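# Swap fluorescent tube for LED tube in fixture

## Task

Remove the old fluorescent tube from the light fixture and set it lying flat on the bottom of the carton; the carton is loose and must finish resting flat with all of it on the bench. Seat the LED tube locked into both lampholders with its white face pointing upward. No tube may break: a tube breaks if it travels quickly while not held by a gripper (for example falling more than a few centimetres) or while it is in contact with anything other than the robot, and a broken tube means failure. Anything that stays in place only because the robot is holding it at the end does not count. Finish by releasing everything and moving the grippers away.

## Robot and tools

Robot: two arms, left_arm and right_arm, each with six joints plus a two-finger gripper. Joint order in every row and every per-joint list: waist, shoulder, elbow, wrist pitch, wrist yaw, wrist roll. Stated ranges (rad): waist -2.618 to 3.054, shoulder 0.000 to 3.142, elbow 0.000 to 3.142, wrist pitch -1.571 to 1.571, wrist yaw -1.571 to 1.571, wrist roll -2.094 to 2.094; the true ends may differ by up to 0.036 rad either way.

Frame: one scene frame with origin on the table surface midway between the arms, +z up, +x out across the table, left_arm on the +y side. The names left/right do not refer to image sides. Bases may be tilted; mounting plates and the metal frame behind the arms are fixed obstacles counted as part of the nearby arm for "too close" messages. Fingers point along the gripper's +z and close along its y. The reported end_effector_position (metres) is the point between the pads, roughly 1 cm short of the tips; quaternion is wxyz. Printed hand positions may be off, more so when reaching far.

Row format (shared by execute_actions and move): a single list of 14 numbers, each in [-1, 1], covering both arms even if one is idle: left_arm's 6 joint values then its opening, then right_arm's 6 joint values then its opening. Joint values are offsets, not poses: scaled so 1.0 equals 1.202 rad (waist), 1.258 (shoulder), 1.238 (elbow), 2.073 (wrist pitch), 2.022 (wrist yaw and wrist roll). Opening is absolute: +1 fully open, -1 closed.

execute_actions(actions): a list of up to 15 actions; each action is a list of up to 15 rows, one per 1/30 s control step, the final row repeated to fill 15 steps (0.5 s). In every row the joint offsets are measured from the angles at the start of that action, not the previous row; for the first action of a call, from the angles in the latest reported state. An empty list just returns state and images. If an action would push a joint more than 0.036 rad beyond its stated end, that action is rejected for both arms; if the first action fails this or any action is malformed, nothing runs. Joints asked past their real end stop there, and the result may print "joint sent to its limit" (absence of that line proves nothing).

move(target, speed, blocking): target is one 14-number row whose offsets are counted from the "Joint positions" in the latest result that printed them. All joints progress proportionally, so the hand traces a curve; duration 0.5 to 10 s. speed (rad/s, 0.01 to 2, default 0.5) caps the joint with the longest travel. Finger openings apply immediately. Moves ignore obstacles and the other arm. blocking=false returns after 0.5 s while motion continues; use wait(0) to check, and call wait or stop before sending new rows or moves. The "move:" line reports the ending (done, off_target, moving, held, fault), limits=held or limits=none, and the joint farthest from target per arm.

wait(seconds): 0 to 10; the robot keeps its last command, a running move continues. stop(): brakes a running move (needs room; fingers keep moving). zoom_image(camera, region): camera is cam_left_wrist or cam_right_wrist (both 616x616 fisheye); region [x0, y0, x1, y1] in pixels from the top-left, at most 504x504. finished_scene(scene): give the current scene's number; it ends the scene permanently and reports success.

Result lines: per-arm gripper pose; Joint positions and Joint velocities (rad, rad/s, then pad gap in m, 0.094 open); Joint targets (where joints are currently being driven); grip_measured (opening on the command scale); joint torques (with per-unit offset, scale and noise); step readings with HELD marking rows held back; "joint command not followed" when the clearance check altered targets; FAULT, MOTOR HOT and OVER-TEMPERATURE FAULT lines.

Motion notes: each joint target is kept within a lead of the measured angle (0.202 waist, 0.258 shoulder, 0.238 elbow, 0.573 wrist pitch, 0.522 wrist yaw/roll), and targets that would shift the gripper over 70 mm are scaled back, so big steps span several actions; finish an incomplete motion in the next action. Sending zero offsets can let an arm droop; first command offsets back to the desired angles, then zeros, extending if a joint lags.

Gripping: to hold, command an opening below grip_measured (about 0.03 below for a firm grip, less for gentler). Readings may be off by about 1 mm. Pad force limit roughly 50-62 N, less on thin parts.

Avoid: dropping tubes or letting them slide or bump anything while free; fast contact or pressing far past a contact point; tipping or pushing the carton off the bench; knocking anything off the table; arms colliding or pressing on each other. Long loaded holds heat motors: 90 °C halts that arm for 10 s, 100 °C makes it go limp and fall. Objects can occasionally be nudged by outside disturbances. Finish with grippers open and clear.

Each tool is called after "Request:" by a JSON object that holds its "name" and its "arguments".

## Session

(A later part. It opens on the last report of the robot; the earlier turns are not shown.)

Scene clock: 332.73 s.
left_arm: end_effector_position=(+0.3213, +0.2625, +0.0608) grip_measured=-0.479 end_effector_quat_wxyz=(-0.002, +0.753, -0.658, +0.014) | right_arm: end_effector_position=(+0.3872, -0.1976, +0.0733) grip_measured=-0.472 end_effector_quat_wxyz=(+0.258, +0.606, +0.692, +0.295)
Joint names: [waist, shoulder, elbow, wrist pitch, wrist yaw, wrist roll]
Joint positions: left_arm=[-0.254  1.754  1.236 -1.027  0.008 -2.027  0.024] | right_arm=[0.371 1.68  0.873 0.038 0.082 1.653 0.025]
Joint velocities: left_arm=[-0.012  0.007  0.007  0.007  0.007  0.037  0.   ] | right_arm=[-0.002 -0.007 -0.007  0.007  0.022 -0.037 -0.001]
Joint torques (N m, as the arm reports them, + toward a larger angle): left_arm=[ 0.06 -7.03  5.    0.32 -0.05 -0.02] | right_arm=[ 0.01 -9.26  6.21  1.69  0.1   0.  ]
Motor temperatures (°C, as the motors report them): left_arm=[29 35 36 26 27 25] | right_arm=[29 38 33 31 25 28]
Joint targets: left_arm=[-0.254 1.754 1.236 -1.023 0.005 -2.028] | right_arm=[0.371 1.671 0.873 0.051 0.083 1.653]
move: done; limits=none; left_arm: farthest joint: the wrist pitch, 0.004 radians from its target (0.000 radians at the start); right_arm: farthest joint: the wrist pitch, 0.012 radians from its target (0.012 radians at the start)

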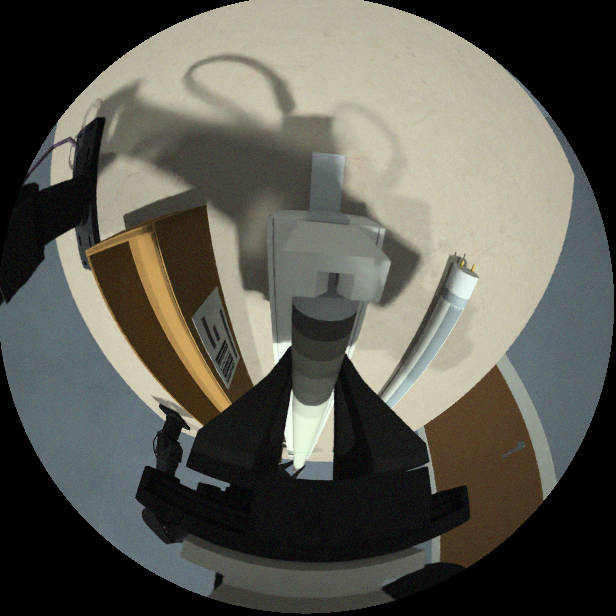

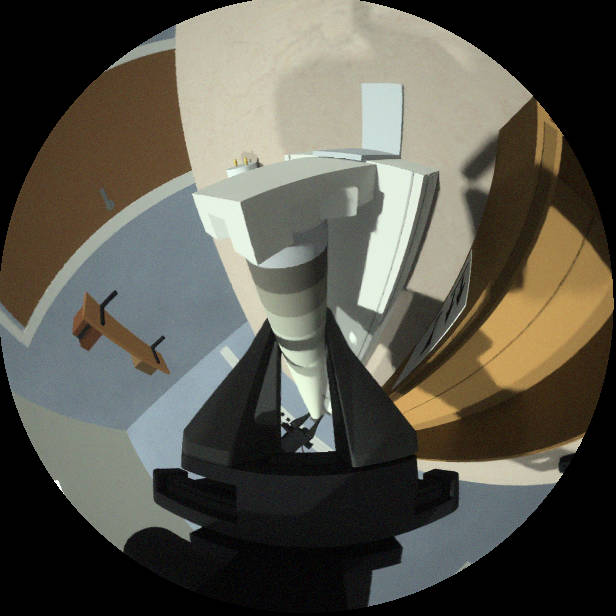

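Request:
{"name": "move", "arguments": {"target": [0, 0, 0, 0, 0, 0, -0.52, -0.0225, 0.1653, 0.4321, -0.3415, -0.0302, 0.003, 0.1], "speed": 0.6}}

Scene clock: 346.03 s.
left_arm: end_effector_position=(+0.3213, +0.2625, +0.0608) grip_measured=-0.479 end_effector_quat_wxyz=(-0.002, +0.753, -0.658, +0.014) | right_arm: end_effector_position=(+0.3897, -0.1933, +0.0763) grip_measured=+0.097 end_effector_quat_wxyz=(+0.129, +0.640, +0.741, +0.159)
Joint names: [waist, shoulder, elbow, wrist pitch, wrist yaw, wrist roll]
Joint positions: left_arm=[-0.254  1.754  1.236 -1.027  0.008 -2.027  0.024] | right_arm=[ 0.355  1.88   1.375 -0.653  0.022  1.653  0.052]
Joint velocities: left_arm=[ 0.007 -0.007  0.012  0.007  0.037 -0.037 -0.   ] | right_arm=[-0.002  0.002 -0.017 -0.007 -0.022 -0.139  0.   ]
Joint torques (N m, as the arm reports them, + toward a larger angle): left_arm=[ 0.06 -7.01  5.01  0.27 -0.03 -0.01] | right_arm=[ -1.05 -10.21   8.49   0.79   0.02   0.06]
Motor temperatures (°C, as the motors report them): left_arm=[29 35 36 26 27 25] | right_arm=[29 37 34 32 25 28]
Joint targets: left_arm=[-0.254 1.754 1.236 -1.027 0.008 -2.027] | right_arm=[0.344 1.888 1.408 -0.670 0.022 1.659]
move: off_target (right_arm); limits=none; left_arm: farthest joint: the waist, 0.000 radians from its target (0.000 radians at the start); right_arm: farthest joint: the elbow, 0.033 radians from its target (0.535 radians at the start)

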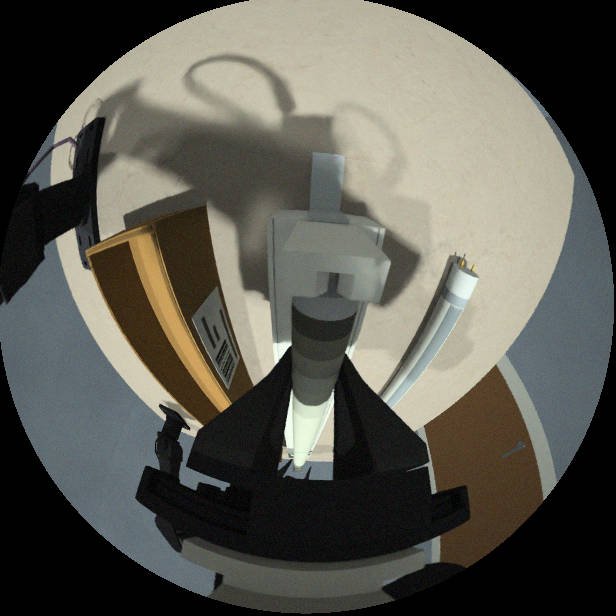

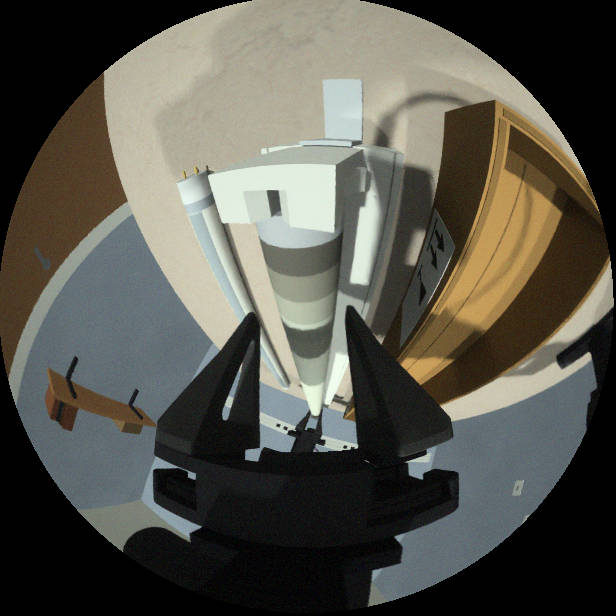

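Request:
{"name": "move", "arguments": {"target": [0, 0, 0, 0, 0, 0, -0.52, -0.0216, 0.2639, 0.4637, -0.2918, -0.0134, 0, 0.1], "speed": 0.6}}

Scene clock: 350.47 s.
left_arm: end_effector_position=(+0.3213, +0.2625, +0.0608) grip_measured=-0.479 end_effector_quat_wxyz=(-0.002, +0.753, -0.658, +0.014) | right_arm: end_effector_position=(+0.3860, -0.1963, +0.0694) grip_measured=+0.097 end_effector_quat_wxyz=(+0.010, +0.658, +0.753, +0.018)
Joint names: [waist, shoulder, elbow, wrist pitch, wrist yaw, wrist roll]
Joint positions: left_arm=[-0.254  1.754  1.236 -1.027  0.008 -2.027  0.024] | right_arm=[ 0.339  2.208  1.915 -1.237 -0.005  1.653  0.052]
Joint velocities: left_arm=[-0.007 -0.007 -0.007 -0.037 -0.022 -0.081  0.   ] | right_arm=[ 0.012 -0.007 -0.017  0.007 -0.095  0.022 -0.001]
Joint torques (N m, as the arm reports them, + toward a larger angle): left_arm=[ 0.05 -7.01  4.99  0.26 -0.02 -0.01] | right_arm=[ -0.86 -13.01   8.33   0.04   0.04  -0.04]
Motor temperatures (°C, as the motors report them): left_arm=[29 35 36 26 27 25] | right_arm=[29 37 34 31 25 28]
Joint targets: left_arm=[-0.254 1.754 1.236 -1.027 0.008 -2.027] | right_arm=[0.329 2.212 1.949 -1.258 -0.005 1.653]
move: off_target (right_arm); limits=none; left_arm: farthest joint: the waist, 0.000 radians from its target (0.000 radians at the start); right_arm: farthest joint: the elbow, 0.034 radians from its target (0.574 radians at the start)

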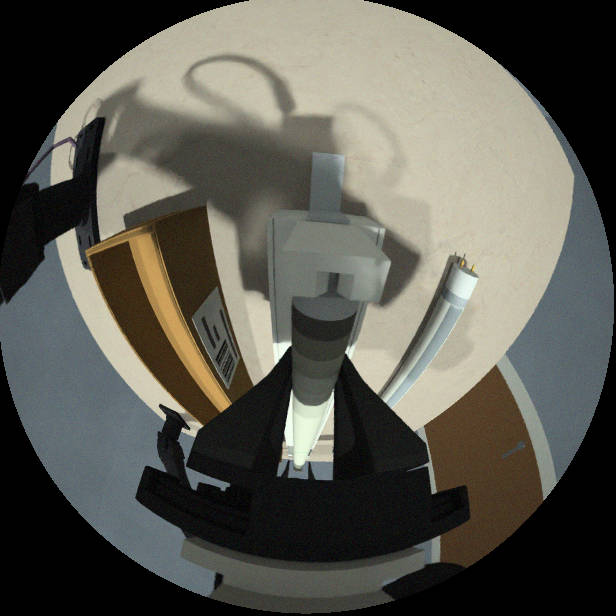

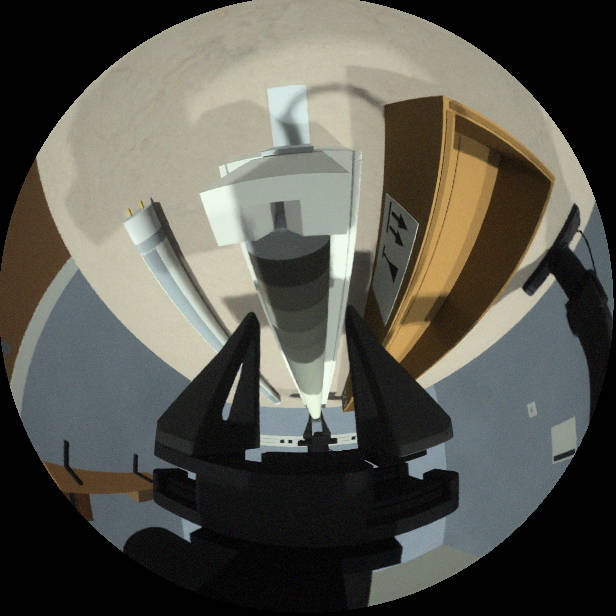

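Request:
{"name": "move", "arguments": {"target": [0, 0, 0, 0, 0, 0, -0.52, 0, -0.015, 0.008, 0, 0, 0, -0.52], "speed": 0.15}}

Request:
{"name": "move", "arguments": {"target": [0, 0, 0, 0, 0, 0, -0.15, 0.0166, -0.2782, -0.4491, 0.2827, 0.0282, 0.003, -0.52], "speed": 0.4}}

Scene clock: 353.97 s.
left_arm: end_effector_position=(+0.3212, +0.2625, +0.0608) grip_measured=-0.479 end_effector_quat_wxyz=(-0.002, +0.753, -0.658, +0.014) | right_arm: end_effector_position=(+0.3851, -0.1964, +0.0693) grip_measured=-0.472 end_effector_quat_wxyz=(+0.009, +0.658, +0.753, +0.017)
Joint names: [waist, shoulder, elbow, wrist pitch, wrist yaw, wrist roll]
Joint positions: left_arm=[-0.254  1.754  1.236 -1.027  0.008 -2.027  0.024] | right_arm=[ 0.339  2.208  1.915 -1.241 -0.005  1.654  0.025]
Joint velocities: left_arm=[-0.017 -0.007  0.002 -0.007  0.095 -0.066  0.002] | right_arm=[-0.022  0.007  0.007  0.022 -0.022 -0.037 -0.   ]
Joint torques (N m, as the arm reports them, + toward a larger angle): left_arm=[ 0.06 -7.01  5.01  0.27 -0.03 -0.01] | right_arm=[  0.03 -15.25   6.43   0.33   0.12   0.01]
Motor temperatures (°C, as the motors report them): left_arm=[29 35 36 26 27 25] | right_arm=[29 38 34 31 25 28]
Joint targets: left_arm=[-0.254 1.754 1.236 -1.027 0.008 -2.027] | right_arm=[0.339 2.189 1.925 -1.237 -0.005 1.653]
move: done; limits=none; left_arm: farthest joint: the waist, 0.000 radians from its target (0.000 radians at the start); right_arm: farthest joint: the shoulder, 0.019 radians from its target (0.019 radians at the start)

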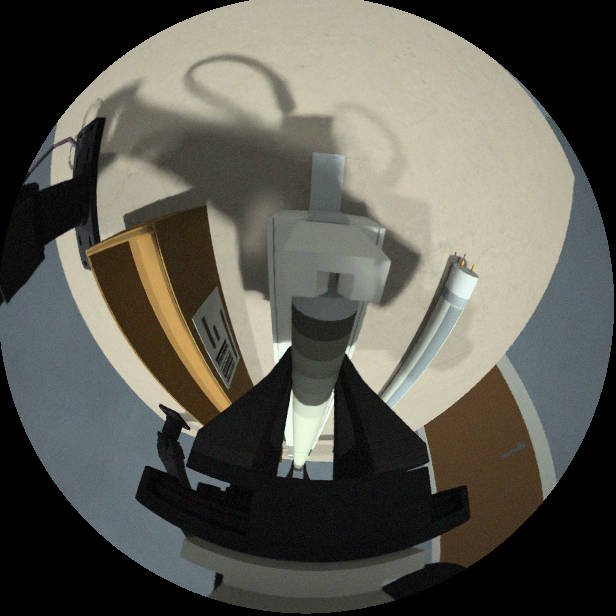

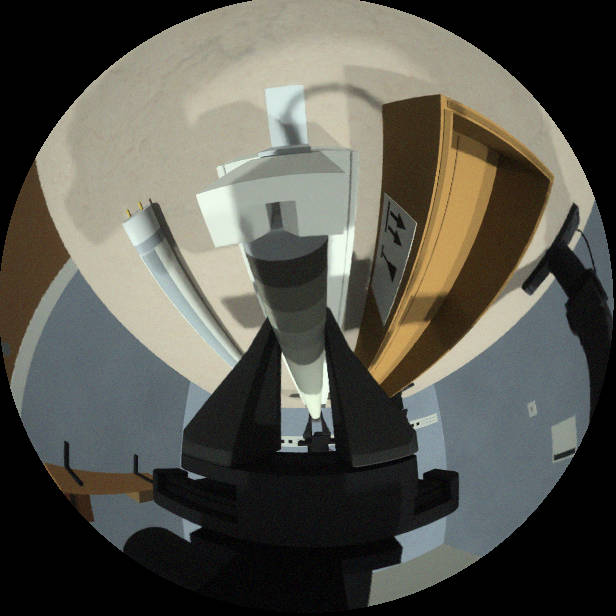

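Scene clock: 355.87 s.
left_arm: end_effector_position=(+0.3212, +0.2625, +0.0608) grip_measured=-0.153 end_effector_quat_wxyz=(-0.002, +0.753, -0.658, +0.014) | right_arm: end_effector_position=(+0.3863, -0.1962, +0.0712) grip_measured=-0.472 end_effector_quat_wxyz=(+0.124, +0.646, +0.739, +0.148)
Joint names: [waist, shoulder, elbow, wrist pitch, wrist yaw, wrist roll]
Joint positions: left_arm=[-0.254  1.754  1.236 -1.027  0.008 -2.027  0.04 ] | right_arm=[ 0.352  1.889  1.375 -0.669  0.027  1.661  0.025]
Joint velocities: left_arm=[-0.002  0.007 -0.012  0.022  0.11  -0.037  0.001] | right_arm=[-0.002  0.002 -0.002 -0.037  0.007  0.007  0.   ]
Joint torques (N m, as the arm reports them, + toward a larger angle): left_arm=[ 0.05 -7.01  5.    0.27 -0.02 -0.01] | right_arm=[  0.82 -13.55   5.24   1.11   0.32  -0.04]
Motor temperatures (°C, as the motors report them): left_arm=[29 35 36 26 27 25] | right_arm=[29 38 34 31 25 28]
Joint targets: left_arm=[-0.254 1.754 1.236 -1.027 0.008 -2.027] | right_arm=[0.359 1.858 1.360 -0.654 0.052 1.660]
move: off_target (right_arm); limits=none; left_arm: farthest joint: the waist, 0.000 radians from its target (0.000 radians at the start); right_arm: farthest joint: the shoulder, 0.031 radians from its target (0.350 radians at the start)

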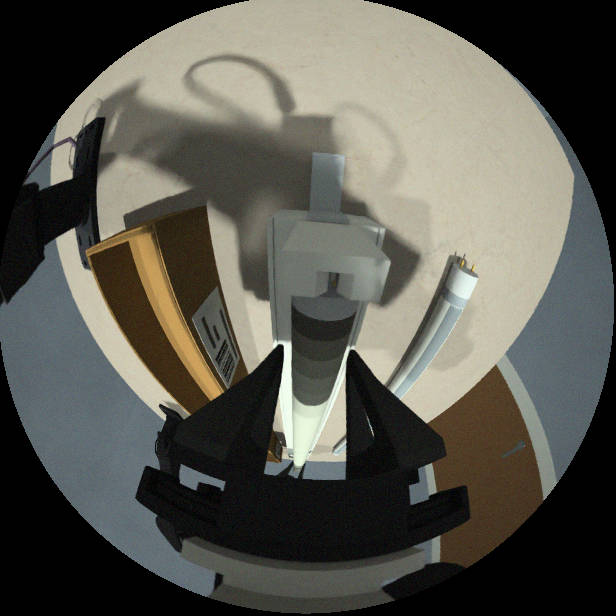

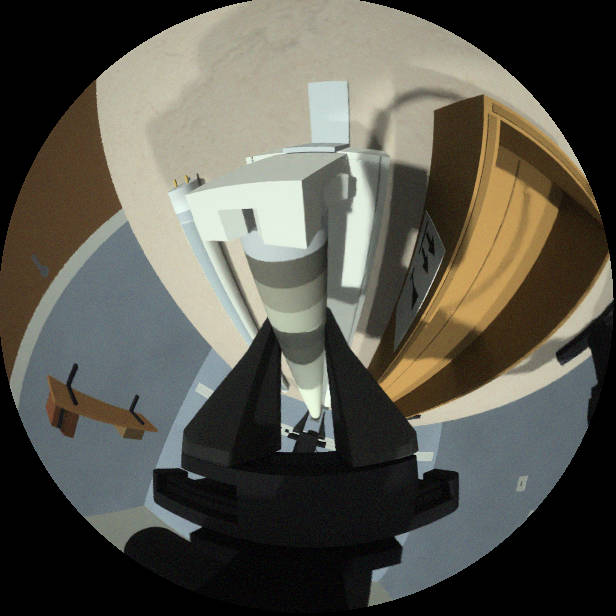

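Request:
{"name": "move", "arguments": {"target": [0, 0, 0, 0, 0, 0, -0.15, 0.02, -0.1789, -0.4079, 0.3449, 0.0366, -0.0089, -0.52], "speed": 0.4}}

Request:
{"name": "zoom_image", "arguments": {"camera": "cam_left_wrist", "region": [290, 240, 380, 330]}}

Scene clock: 370.70 s.
left_arm: end_effector_position=(+0.3212, +0.2625, +0.0608) grip_measured=-0.153 end_effector_quat_wxyz=(-0.002, +0.753, -0.658, +0.014) | right_arm: end_effector_position=(+0.3868, -0.1961, +0.0740) grip_measured=-0.472 end_effector_quat_wxyz=(+0.253, +0.607, +0.694, +0.294)
Joint names: [waist, shoulder, elbow, wrist pitch, wrist yaw, wrist roll]
Joint positions: left_arm=[-0.254  1.754  1.236 -1.027  0.008 -2.027  0.04 ] | right_arm=[0.373 1.68  0.884 0.017 0.077 1.656 0.025]
Joint velocities: left_arm=[-0.007  0.007 -0.002  0.051 -0.051  0.022  0.001] | right_arm=[ 0.022 -0.012 -0.002 -0.007  0.081 -0.007  0.001]
Joint torques (N m, as the arm reports them, + toward a larger angle): left_arm=[ 0.08 -7.02  5.    0.27 -0.02 -0.01] | right_arm=[  0.41 -10.05   5.18   1.87   0.32  -0.19]
Motor temperatures (°C, as the motors report them): left_arm=[29 36 36 26 27 25] | right_arm=[29 39 33 31 25 28]
Joint targets: left_arm=[-0.254 1.754 1.236 -1.027 0.008 -2.027] | right_arm=[0.376 1.664 0.870 0.046 0.101 1.643]
move: off_target (right_arm); limits=none; left_arm: farthest joint: the waist, 0.000 radians from its target (0.000 radians at the start); right_arm: farthest joint: the wrist pitch, 0.029 radians from its target (0.715 radians at the start)

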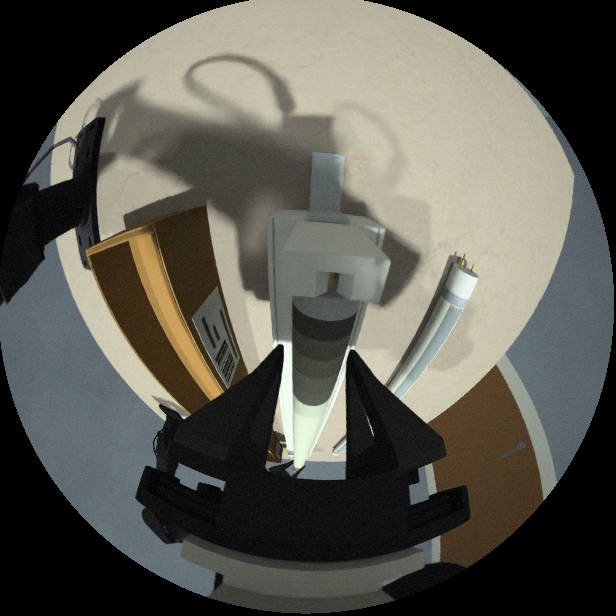

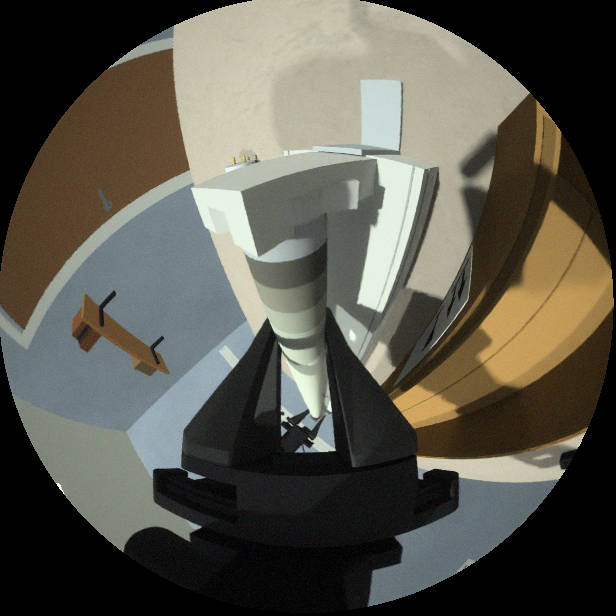

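Region (290, 240, 380, 330) of cam_left_wrist's 616x616 image, scaled by 5.600, with more detail than that image has.

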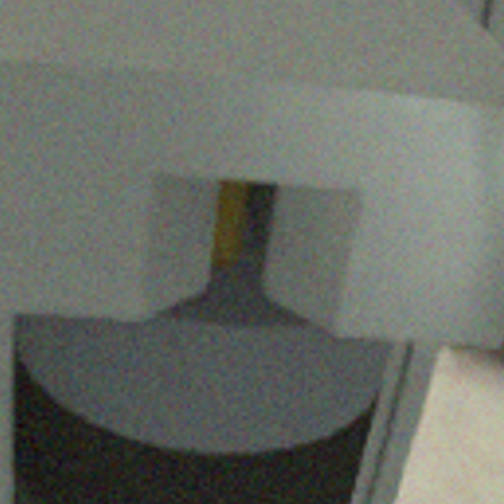

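Request:
{"name": "move", "arguments": {"target": [0, 0, 0, 0, 0, 0, -0.52, 0, -0.007, 0, 0.006, 0, 0, -0.52], "speed": 0.15}}

Request:
{"name": "move", "arguments": {"target": [0, 0, 0, 0, 0, 0, -0.52, -0.0266, 0.1717, 0.4216, -0.3372, -0.0218, 0, 0.1], "speed": 0.7}}

Scene clock: 375.37 s.
left_arm: end_effector_position=(+0.3214, +0.2625, +0.0608) grip_measured=-0.479 end_effector_quat_wxyz=(-0.002, +0.752, -0.659, +0.014) | right_arm: end_effector_position=(+0.3868, -0.1959, +0.0740) grip_measured=-0.472 end_effector_quat_wxyz=(+0.252, +0.607, +0.694, +0.294)
Joint names: [waist, shoulder, elbow, wrist pitch, wrist yaw, wrist roll]
Joint positions: left_arm=[-0.254  1.754  1.236 -1.026  0.008 -2.026  0.024] | right_arm=[0.373 1.68  0.884 0.017 0.076 1.656 0.025]
Joint velocities: left_arm=[-0.027 -0.007 -0.002 -0.007  0.051 -0.051  0.   ] | right_arm=[-0.007 -0.012  0.007  0.051  0.022 -0.037 -0.   ]
Joint torques (N m, as the arm reports them, + toward a larger angle): left_arm=[ 0.06 -7.01  5.    0.26 -0.03 -0.01] | right_arm=[ 0.13 -9.41  6.12  1.6   0.06  0.01]
Motor temperatures (°C, as the motors report them): left_arm=[29 36 36 26 27 25] | right_arm=[29 38 33 31 25 28]
Joint targets: left_arm=[-0.254 1.754 1.236 -1.027 0.008 -2.027] | right_arm=[0.373 1.671 0.884 0.030 0.077 1.656]
move: done; limits=none; left_arm: farthest joint: the wrist pitch, 0.001 radians from its target (0.000 radians at the start); right_arm: farthest joint: the wrist pitch, 0.012 radians from its target (0.012 radians at the start)

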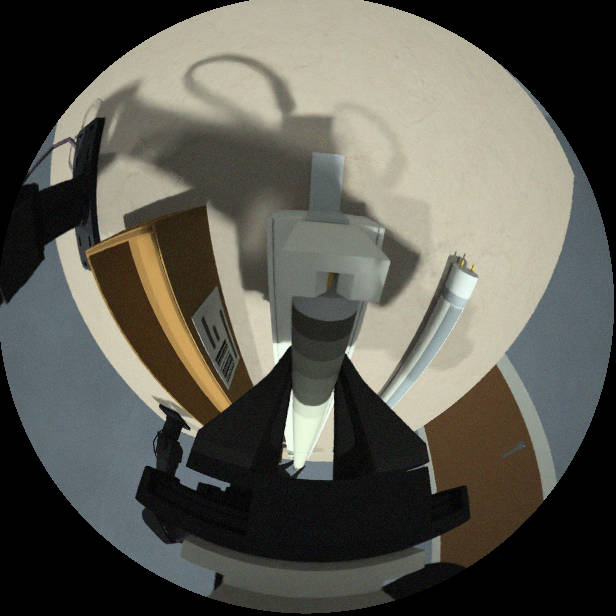

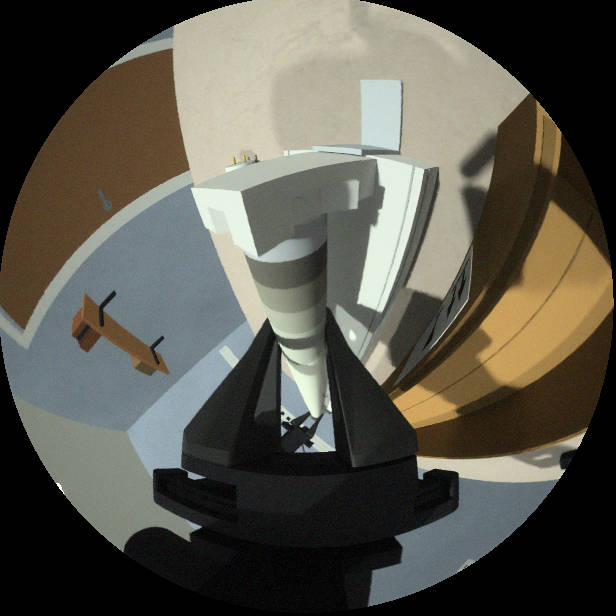

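Scene clock: 377.20 s.
left_arm: end_effector_position=(+0.3214, +0.2625, +0.0608) grip_measured=-0.479 end_effector_quat_wxyz=(-0.002, +0.752, -0.659, +0.014) | right_arm: end_effector_position=(+0.3872, -0.1975, +0.0720) grip_measured=+0.097 end_effector_quat_wxyz=(+0.128, +0.644, +0.739, +0.148)
Joint names: [waist, shoulder, elbow, wrist pitch, wrist yaw, wrist roll]
Joint positions: left_arm=[-0.254  1.754  1.236 -1.026  0.008 -2.026  0.024] | right_arm=[ 0.351  1.887  1.373 -0.665  0.032  1.656  0.052]
Joint velocities: left_arm=[-0.002  0.002 -0.002 -0.007  0.022 -0.007  0.001] | right_arm=[-0.017 -0.007 -0.007 -0.037  0.007  0.007  0.   ]
Joint torques (N m, as the arm reports them, + toward a larger angle): left_arm=[ 0.07 -7.01  5.    0.26 -0.02 -0.01] | right_arm=[ -0.98 -10.03   8.49   0.74   0.04  -0.02]
Motor temperatures (°C, as the motors report them): left_arm=[29 36 36 26 27 25] | right_arm=[29 38 33 31 25 28]
Joint targets: left_arm=[-0.254 1.754 1.236 -1.026 0.008 -2.026] | right_arm=[0.340 1.896 1.406 -0.682 0.032 1.656]
move: off_target (right_arm); limits=none; left_arm: farthest joint: the waist, 0.000 radians from its target (0.000 radians at the start); right_arm: farthest joint: the elbow, 0.033 radians from its target (0.522 radians at the start)

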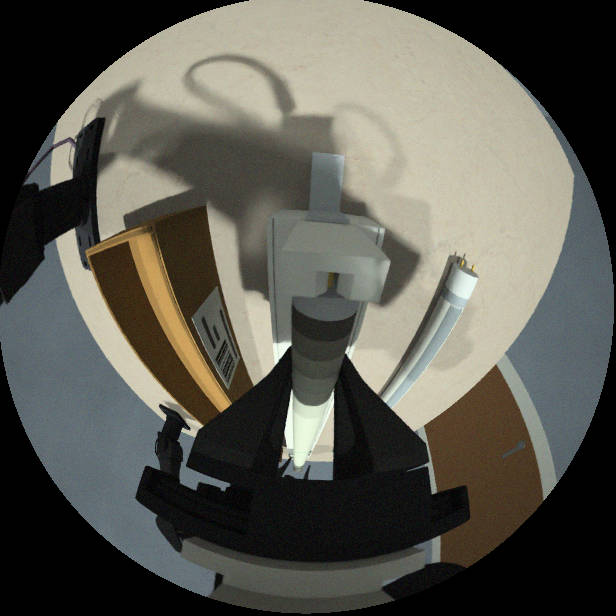

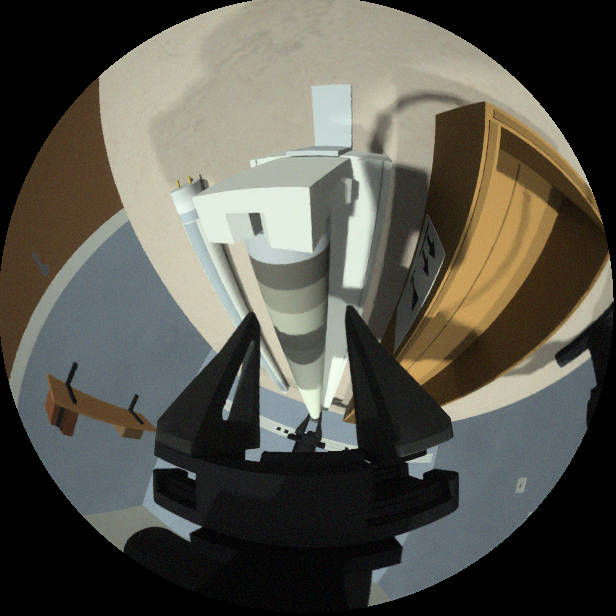

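Request:
{"name": "move", "arguments": {"target": [0, 0, 0.2246, -0.1331, 0, 0.356, 1, 0, 0, 0.01, 0, 0, 0, -0.52], "speed": 0.6}}

Scene clock: 404.30 s.
left_arm: end_effector_position=(+0.3260, +0.2609, +0.1221) grip_measured=+1.000 end_effector_quat_wxyz=(+0.000, -0.476, +0.879, -0.006) | right_arm: end_effector_position=(+0.3868, -0.1975, +0.0718) grip_measured=-0.472 end_effector_quat_wxyz=(+0.127, +0.645, +0.739, +0.148)
Joint names: [waist, shoulder, elbow, wrist pitch, wrist yaw, wrist roll]
Joint positions: left_arm=[-0.254  1.754  1.483 -1.292  0.008 -1.316  0.094] | right_arm=[ 0.351  1.887  1.373 -0.667  0.032  1.657  0.025]
Joint velocities: left_arm=[ 0.017  0.012  0.007  0.022 -0.007  0.051  0.   ] | right_arm=[-0.007 -0.012 -0.017 -0.051  0.007  0.037 -0.   ]
Joint torques (N m, as the arm reports them, + toward a larger angle): left_arm=[ 0.06 -7.14  7.53  0.11 -0.02  0.08] | right_arm=[  0.02 -10.91   7.23   0.97   0.04  -0.01]
Motor temperatures (°C, as the motors report them): left_arm=[29 36 37 26 27 25] | right_arm=[29 38 35 31 25 28]
Joint targets: left_arm=[-0.254 1.754 1.514 -1.302 0.008 -1.306] | right_arm=[0.351 1.887 1.386 -0.664 0.032 1.656]
move: off_target (left_arm); limits=none; left_arm: farthest joint: the elbow, 0.031 radians from its target (0.278 radians at the start); right_arm: farthest joint: the elbow, 0.012 radians from its target (0.012 radians at the start)

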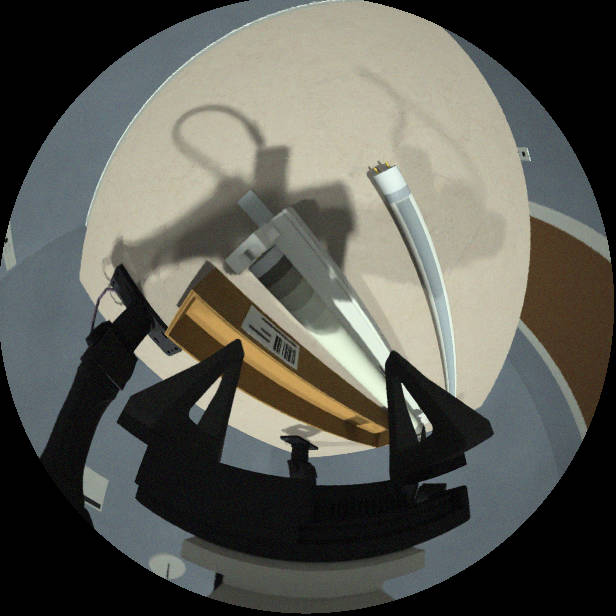

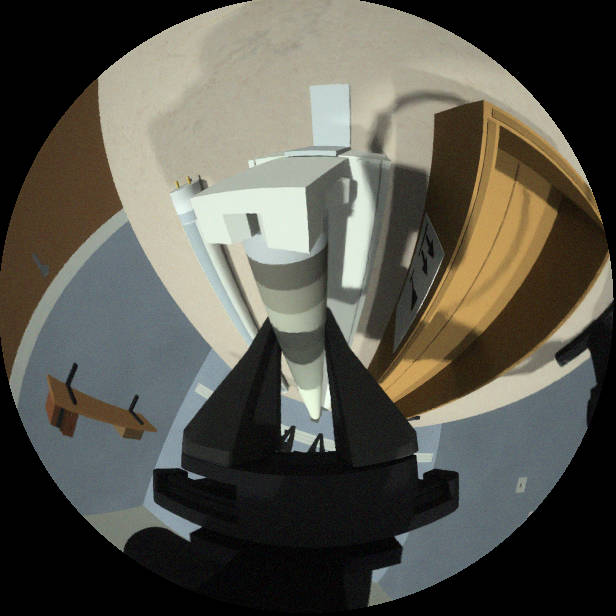

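Request:
{"name": "move", "arguments": {"target": [-0.3412, 0.4025, 0.5902, -0.1014, -0.009, 1.0, 0.3, 0, 0, 0.01, 0, 0, 0, -0.52], "speed": 1.2}}

Scene clock: 412.00 s.
left_arm: end_effector_position=(+0.3468, +0.0737, +0.1152) grip_measured=+0.303 end_effector_quat_wxyz=(+0.000, +0.655, +0.756, +0.002) | right_arm: end_effector_position=(+0.3868, -0.1975, +0.0718) grip_measured=-0.472 end_effector_quat_wxyz=(+0.127, +0.645, +0.739, +0.148)
Joint names: [waist, shoulder, elbow, wrist pitch, wrist yaw, wrist roll]
Joint positions: left_arm=[-0.661  2.258  2.181 -1.494 -0.005  0.697  0.061] | right_arm=[ 0.351  1.887  1.373 -0.667  0.032  1.657  0.025]
Joint velocities: left_arm=[ 0.007  0.017  0.007 -0.037  0.007  0.037 -0.002] | right_arm=[-0.012 -0.002  0.002  0.037  0.007 -0.081 -0.001]
Joint torques (N m, as the arm reports them, + toward a larger angle): left_arm=[ -0.1  -10.9    7.54   0.1   -0.1    0.09] | right_arm=[  0.12 -10.92   7.03   0.93   0.08   0.  ]
Motor temperatures (°C, as the motors report them): left_arm=[29 36 38 26 27 25] | right_arm=[29 38 35 31 25 28]
Joint targets: left_arm=[-0.664 2.260 2.214 -1.502 -0.011 0.706] | right_arm=[0.351 1.887 1.386 -0.667 0.032 1.657]
move: off_target (left_arm); limits=none; left_arm: farthest joint: the elbow, 0.033 radians from its target (0.730 radians at the start); right_arm: farthest joint: the elbow, 0.012 radians from its target (0.012 radians at the start)

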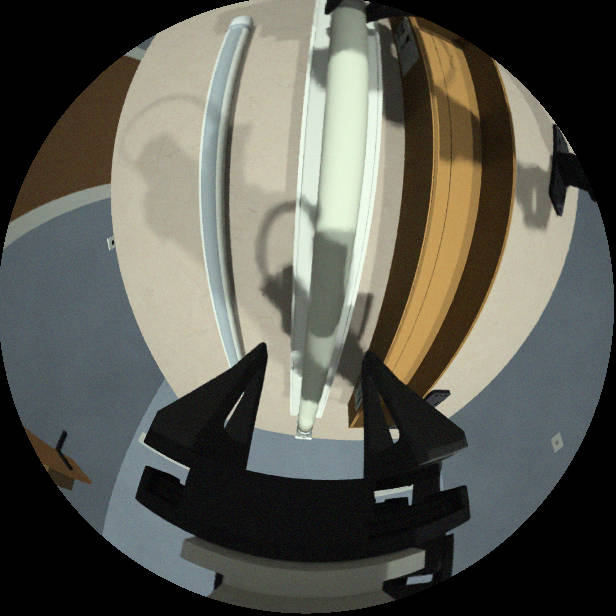

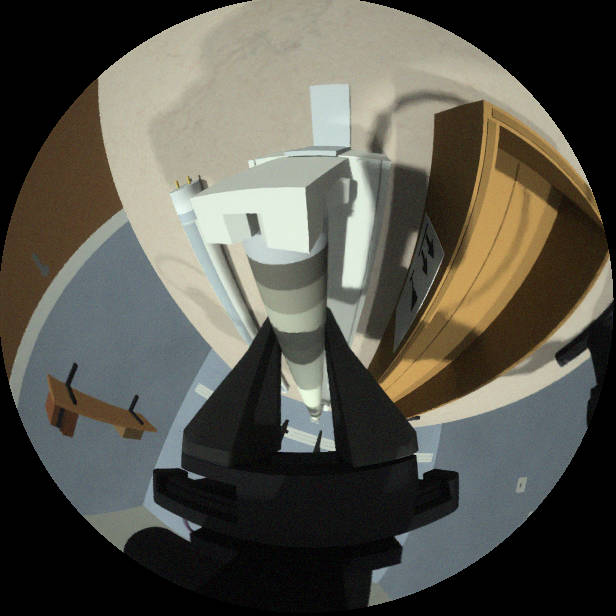

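Request:
{"name": "move", "arguments": {"target": [-0.0158, -0.01, -0.1752, 0.095, 0, 0.003, 0.3, 0, 0, 0.01, 0, 0, 0, -0.52], "speed": 0.25}}

Request:
{"name": "zoom_image", "arguments": {"camera": "cam_right_wrist", "region": [260, 370, 360, 470]}}

Scene clock: 427.20 s.
left_arm: end_effector_position=(+0.3429, +0.0708, +0.0638) grip_measured=+0.303 end_effector_quat_wxyz=(-0.008, +0.659, +0.752, +0.003) | right_arm: end_effector_position=(+0.3868, -0.1975, +0.0718) grip_measured=-0.472 end_effector_quat_wxyz=(+0.127, +0.645, +0.739, +0.148)
Joint names: [waist, shoulder, elbow, wrist pitch, wrist yaw, wrist roll]
Joint positions: left_arm=[-0.672  2.258  1.976 -1.306 -0.005  0.697  0.061] | right_arm=[ 0.351  1.887  1.373 -0.667  0.032  1.657  0.025]
Joint velocities: left_arm=[ 0.012 -0.002 -0.002  0.022  0.022  0.007 -0.001] | right_arm=[-0.012  0.002 -0.022  0.007 -0.022 -0.022 -0.001]
Joint torques (N m, as the arm reports them, + toward a larger angle): left_arm=[ -0.7  -12.16   4.09   0.26  -0.03   0.05] | right_arm=[ -0.04 -10.82   6.92   0.93   0.09   0.01]
Motor temperatures (°C, as the motors report them): left_arm=[29 39 39 26 27 25] | right_arm=[29 38 35 31 25 28]
Joint targets: left_arm=[-0.680 2.246 1.964 -1.297 -0.005 0.703] | right_arm=[0.351 1.887 1.386 -0.667 0.032 1.657]
move: done; limits=none; left_arm: farthest joint: the shoulder, 0.013 radians from its target (0.013 radians at the start); right_arm: farthest joint: the elbow, 0.012 radians from its target (0.012 radians at the start)

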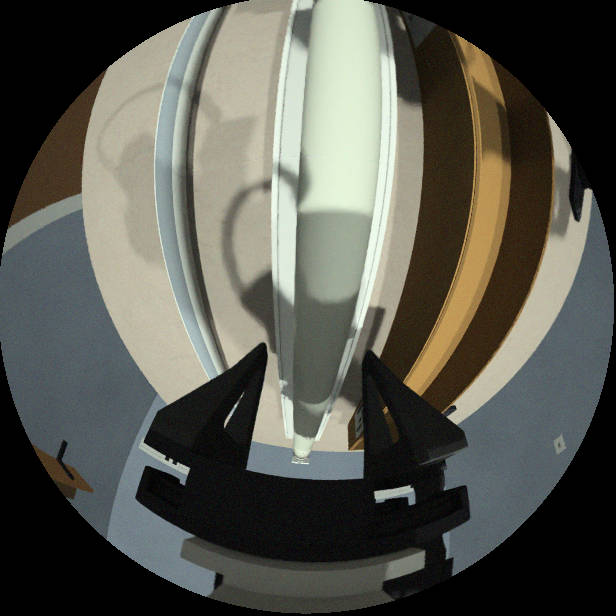

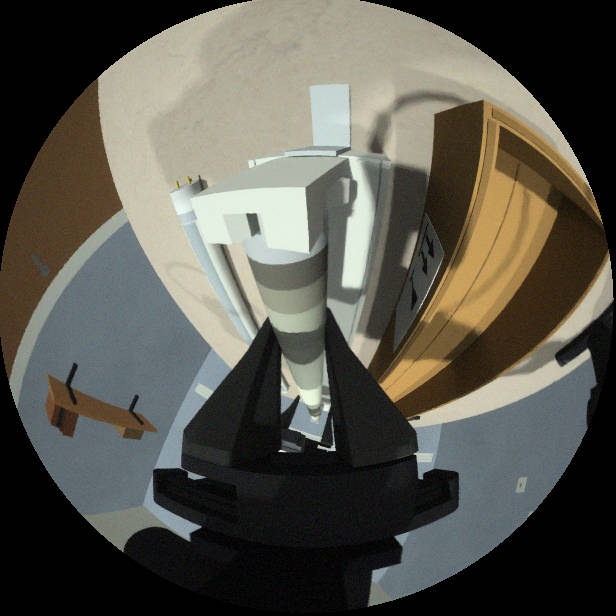

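Region (260, 370, 360, 470) of cam_right_wrist's 616x616 image, scaled by 5.040, with more detail than that image has.

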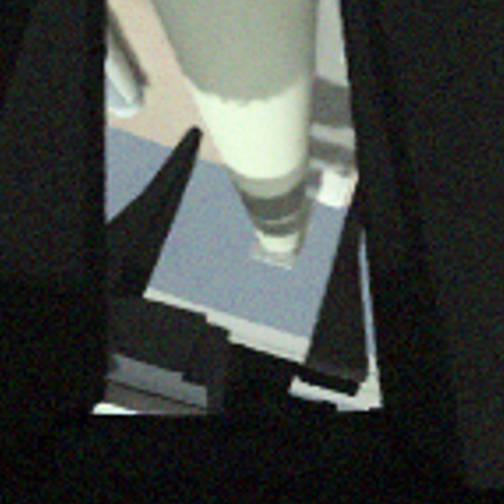

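Request:
{"name": "move", "arguments": {"target": [0, -0.01, 0.046, -0.0160, 0, 0, 0.3, 0, 0, 0.01, 0, 0, 0, -0.52], "speed": 0.15}}

Request:
{"name": "move", "arguments": {"target": [0, -0.01, 0.012, 0, 0, 0, -0.52, 0, 0, 0.01, 0, 0, 0, -0.52], "speed": 0.15}}

Scene clock: 435.73 s.
left_arm: end_effector_position=(+0.3432, +0.0704, +0.0702) grip_measured=+0.303 end_effector_quat_wxyz=(-0.008, +0.659, +0.752, +0.003) | right_arm: end_effector_position=(+0.3868, -0.1975, +0.0718) grip_measured=-0.472 end_effector_quat_wxyz=(+0.127, +0.645, +0.739, +0.148)
Joint names: [waist, shoulder, elbow, wrist pitch, wrist yaw, wrist roll]
Joint positions: left_arm=[-0.672  2.258  2.002 -1.33  -0.005  0.697  0.061] | right_arm=[ 0.351  1.887  1.373 -0.667  0.032  1.657  0.025]
Joint velocities: left_arm=[-0.002  0.002  0.007  0.037 -0.022 -0.022 -0.001] | right_arm=[-0.007  0.002 -0.007 -0.022 -0.007  0.037  0.001]
Joint torques (N m, as the arm reports them, + toward a larger angle): left_arm=[  0.05 -12.13   7.49   0.06  -0.03  -0.01] | right_arm=[  0.01 -10.87   7.22   0.93   0.02   0.01]
Motor temperatures (°C, as the motors report them): left_arm=[29 41 38 26 27 25] | right_arm=[29 38 35 31 25 28]
Joint targets: left_arm=[-0.672 2.246 2.033 -1.339 -0.005 0.697] | right_arm=[0.351 1.887 1.386 -0.667 0.032 1.657]
move: off_target (left_arm); limits=none; left_arm: farthest joint: the elbow, 0.031 radians from its target (0.056 radians at the start); right_arm: farthest joint: the elbow, 0.012 radians from its target (0.012 radians at the start)

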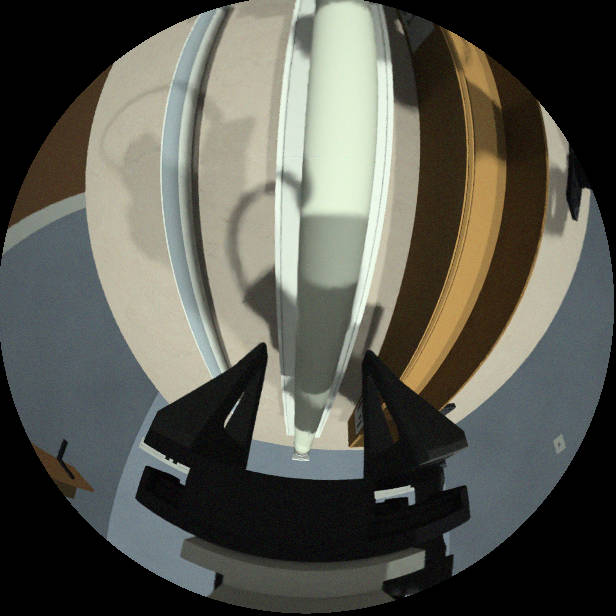

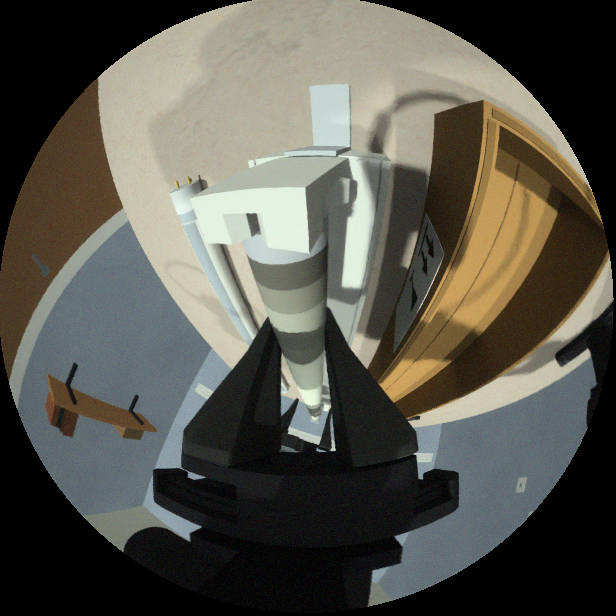

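Scene clock: 436.43 s.
left_arm: end_effector_position=(+0.3428, +0.0705, +0.0703) grip_measured=-0.485 end_effector_quat_wxyz=(-0.008, +0.659, +0.752, +0.002) | right_arm: end_effector_position=(+0.3867, -0.1973, +0.0718) grip_measured=-0.472 end_effector_quat_wxyz=(+0.126, +0.645, +0.739, +0.148)
Joint names: [waist, shoulder, elbow, wrist pitch, wrist yaw, wrist roll]
Joint positions: left_arm=[-0.672  2.258  2.002 -1.331 -0.004  0.697  0.024] | right_arm=[ 0.351  1.887  1.373 -0.667  0.031  1.658  0.025]
Joint velocities: left_arm=[-0.012 -0.037  0.002 -0.022 -0.081 -0.007 -0.   ] | right_arm=[-0.012  0.002  0.007  0.022 -0.022  0.037 -0.001]
Joint torques (N m, as the arm reports them, + toward a larger angle): left_arm=[  0.06 -12.2    6.22   0.19  -0.04  -0.01] | right_arm=[  0.08 -10.83   7.07   0.94   0.06  -0.04]
Motor temperatures (°C, as the motors report them): left_arm=[29 41 38 26 27 25] | right_arm=[29 38 35 31 25 28]
Joint targets: left_arm=[-0.672 2.246 2.017 -1.330 -0.005 0.697] | right_arm=[0.351 1.887 1.386 -0.667 0.032 1.657]
move: done; limits=none; left_arm: farthest joint: the elbow, 0.015 radians from its target (0.015 radians at the start); right_arm: farthest joint: the elbow, 0.012 radians from its target (0.012 radians at the start)

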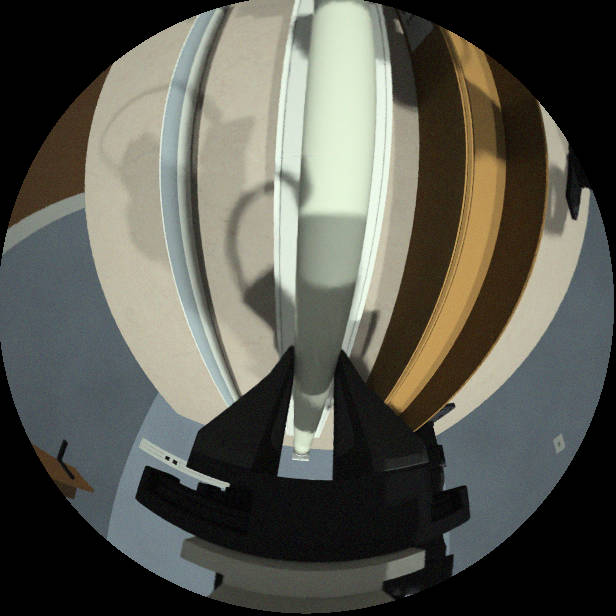

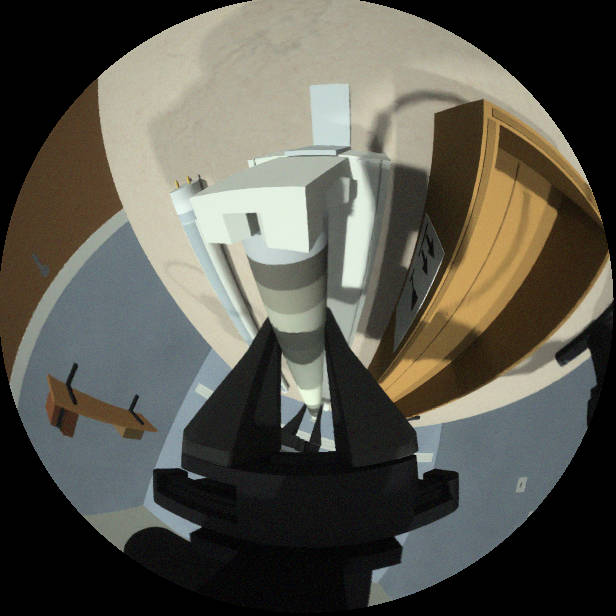

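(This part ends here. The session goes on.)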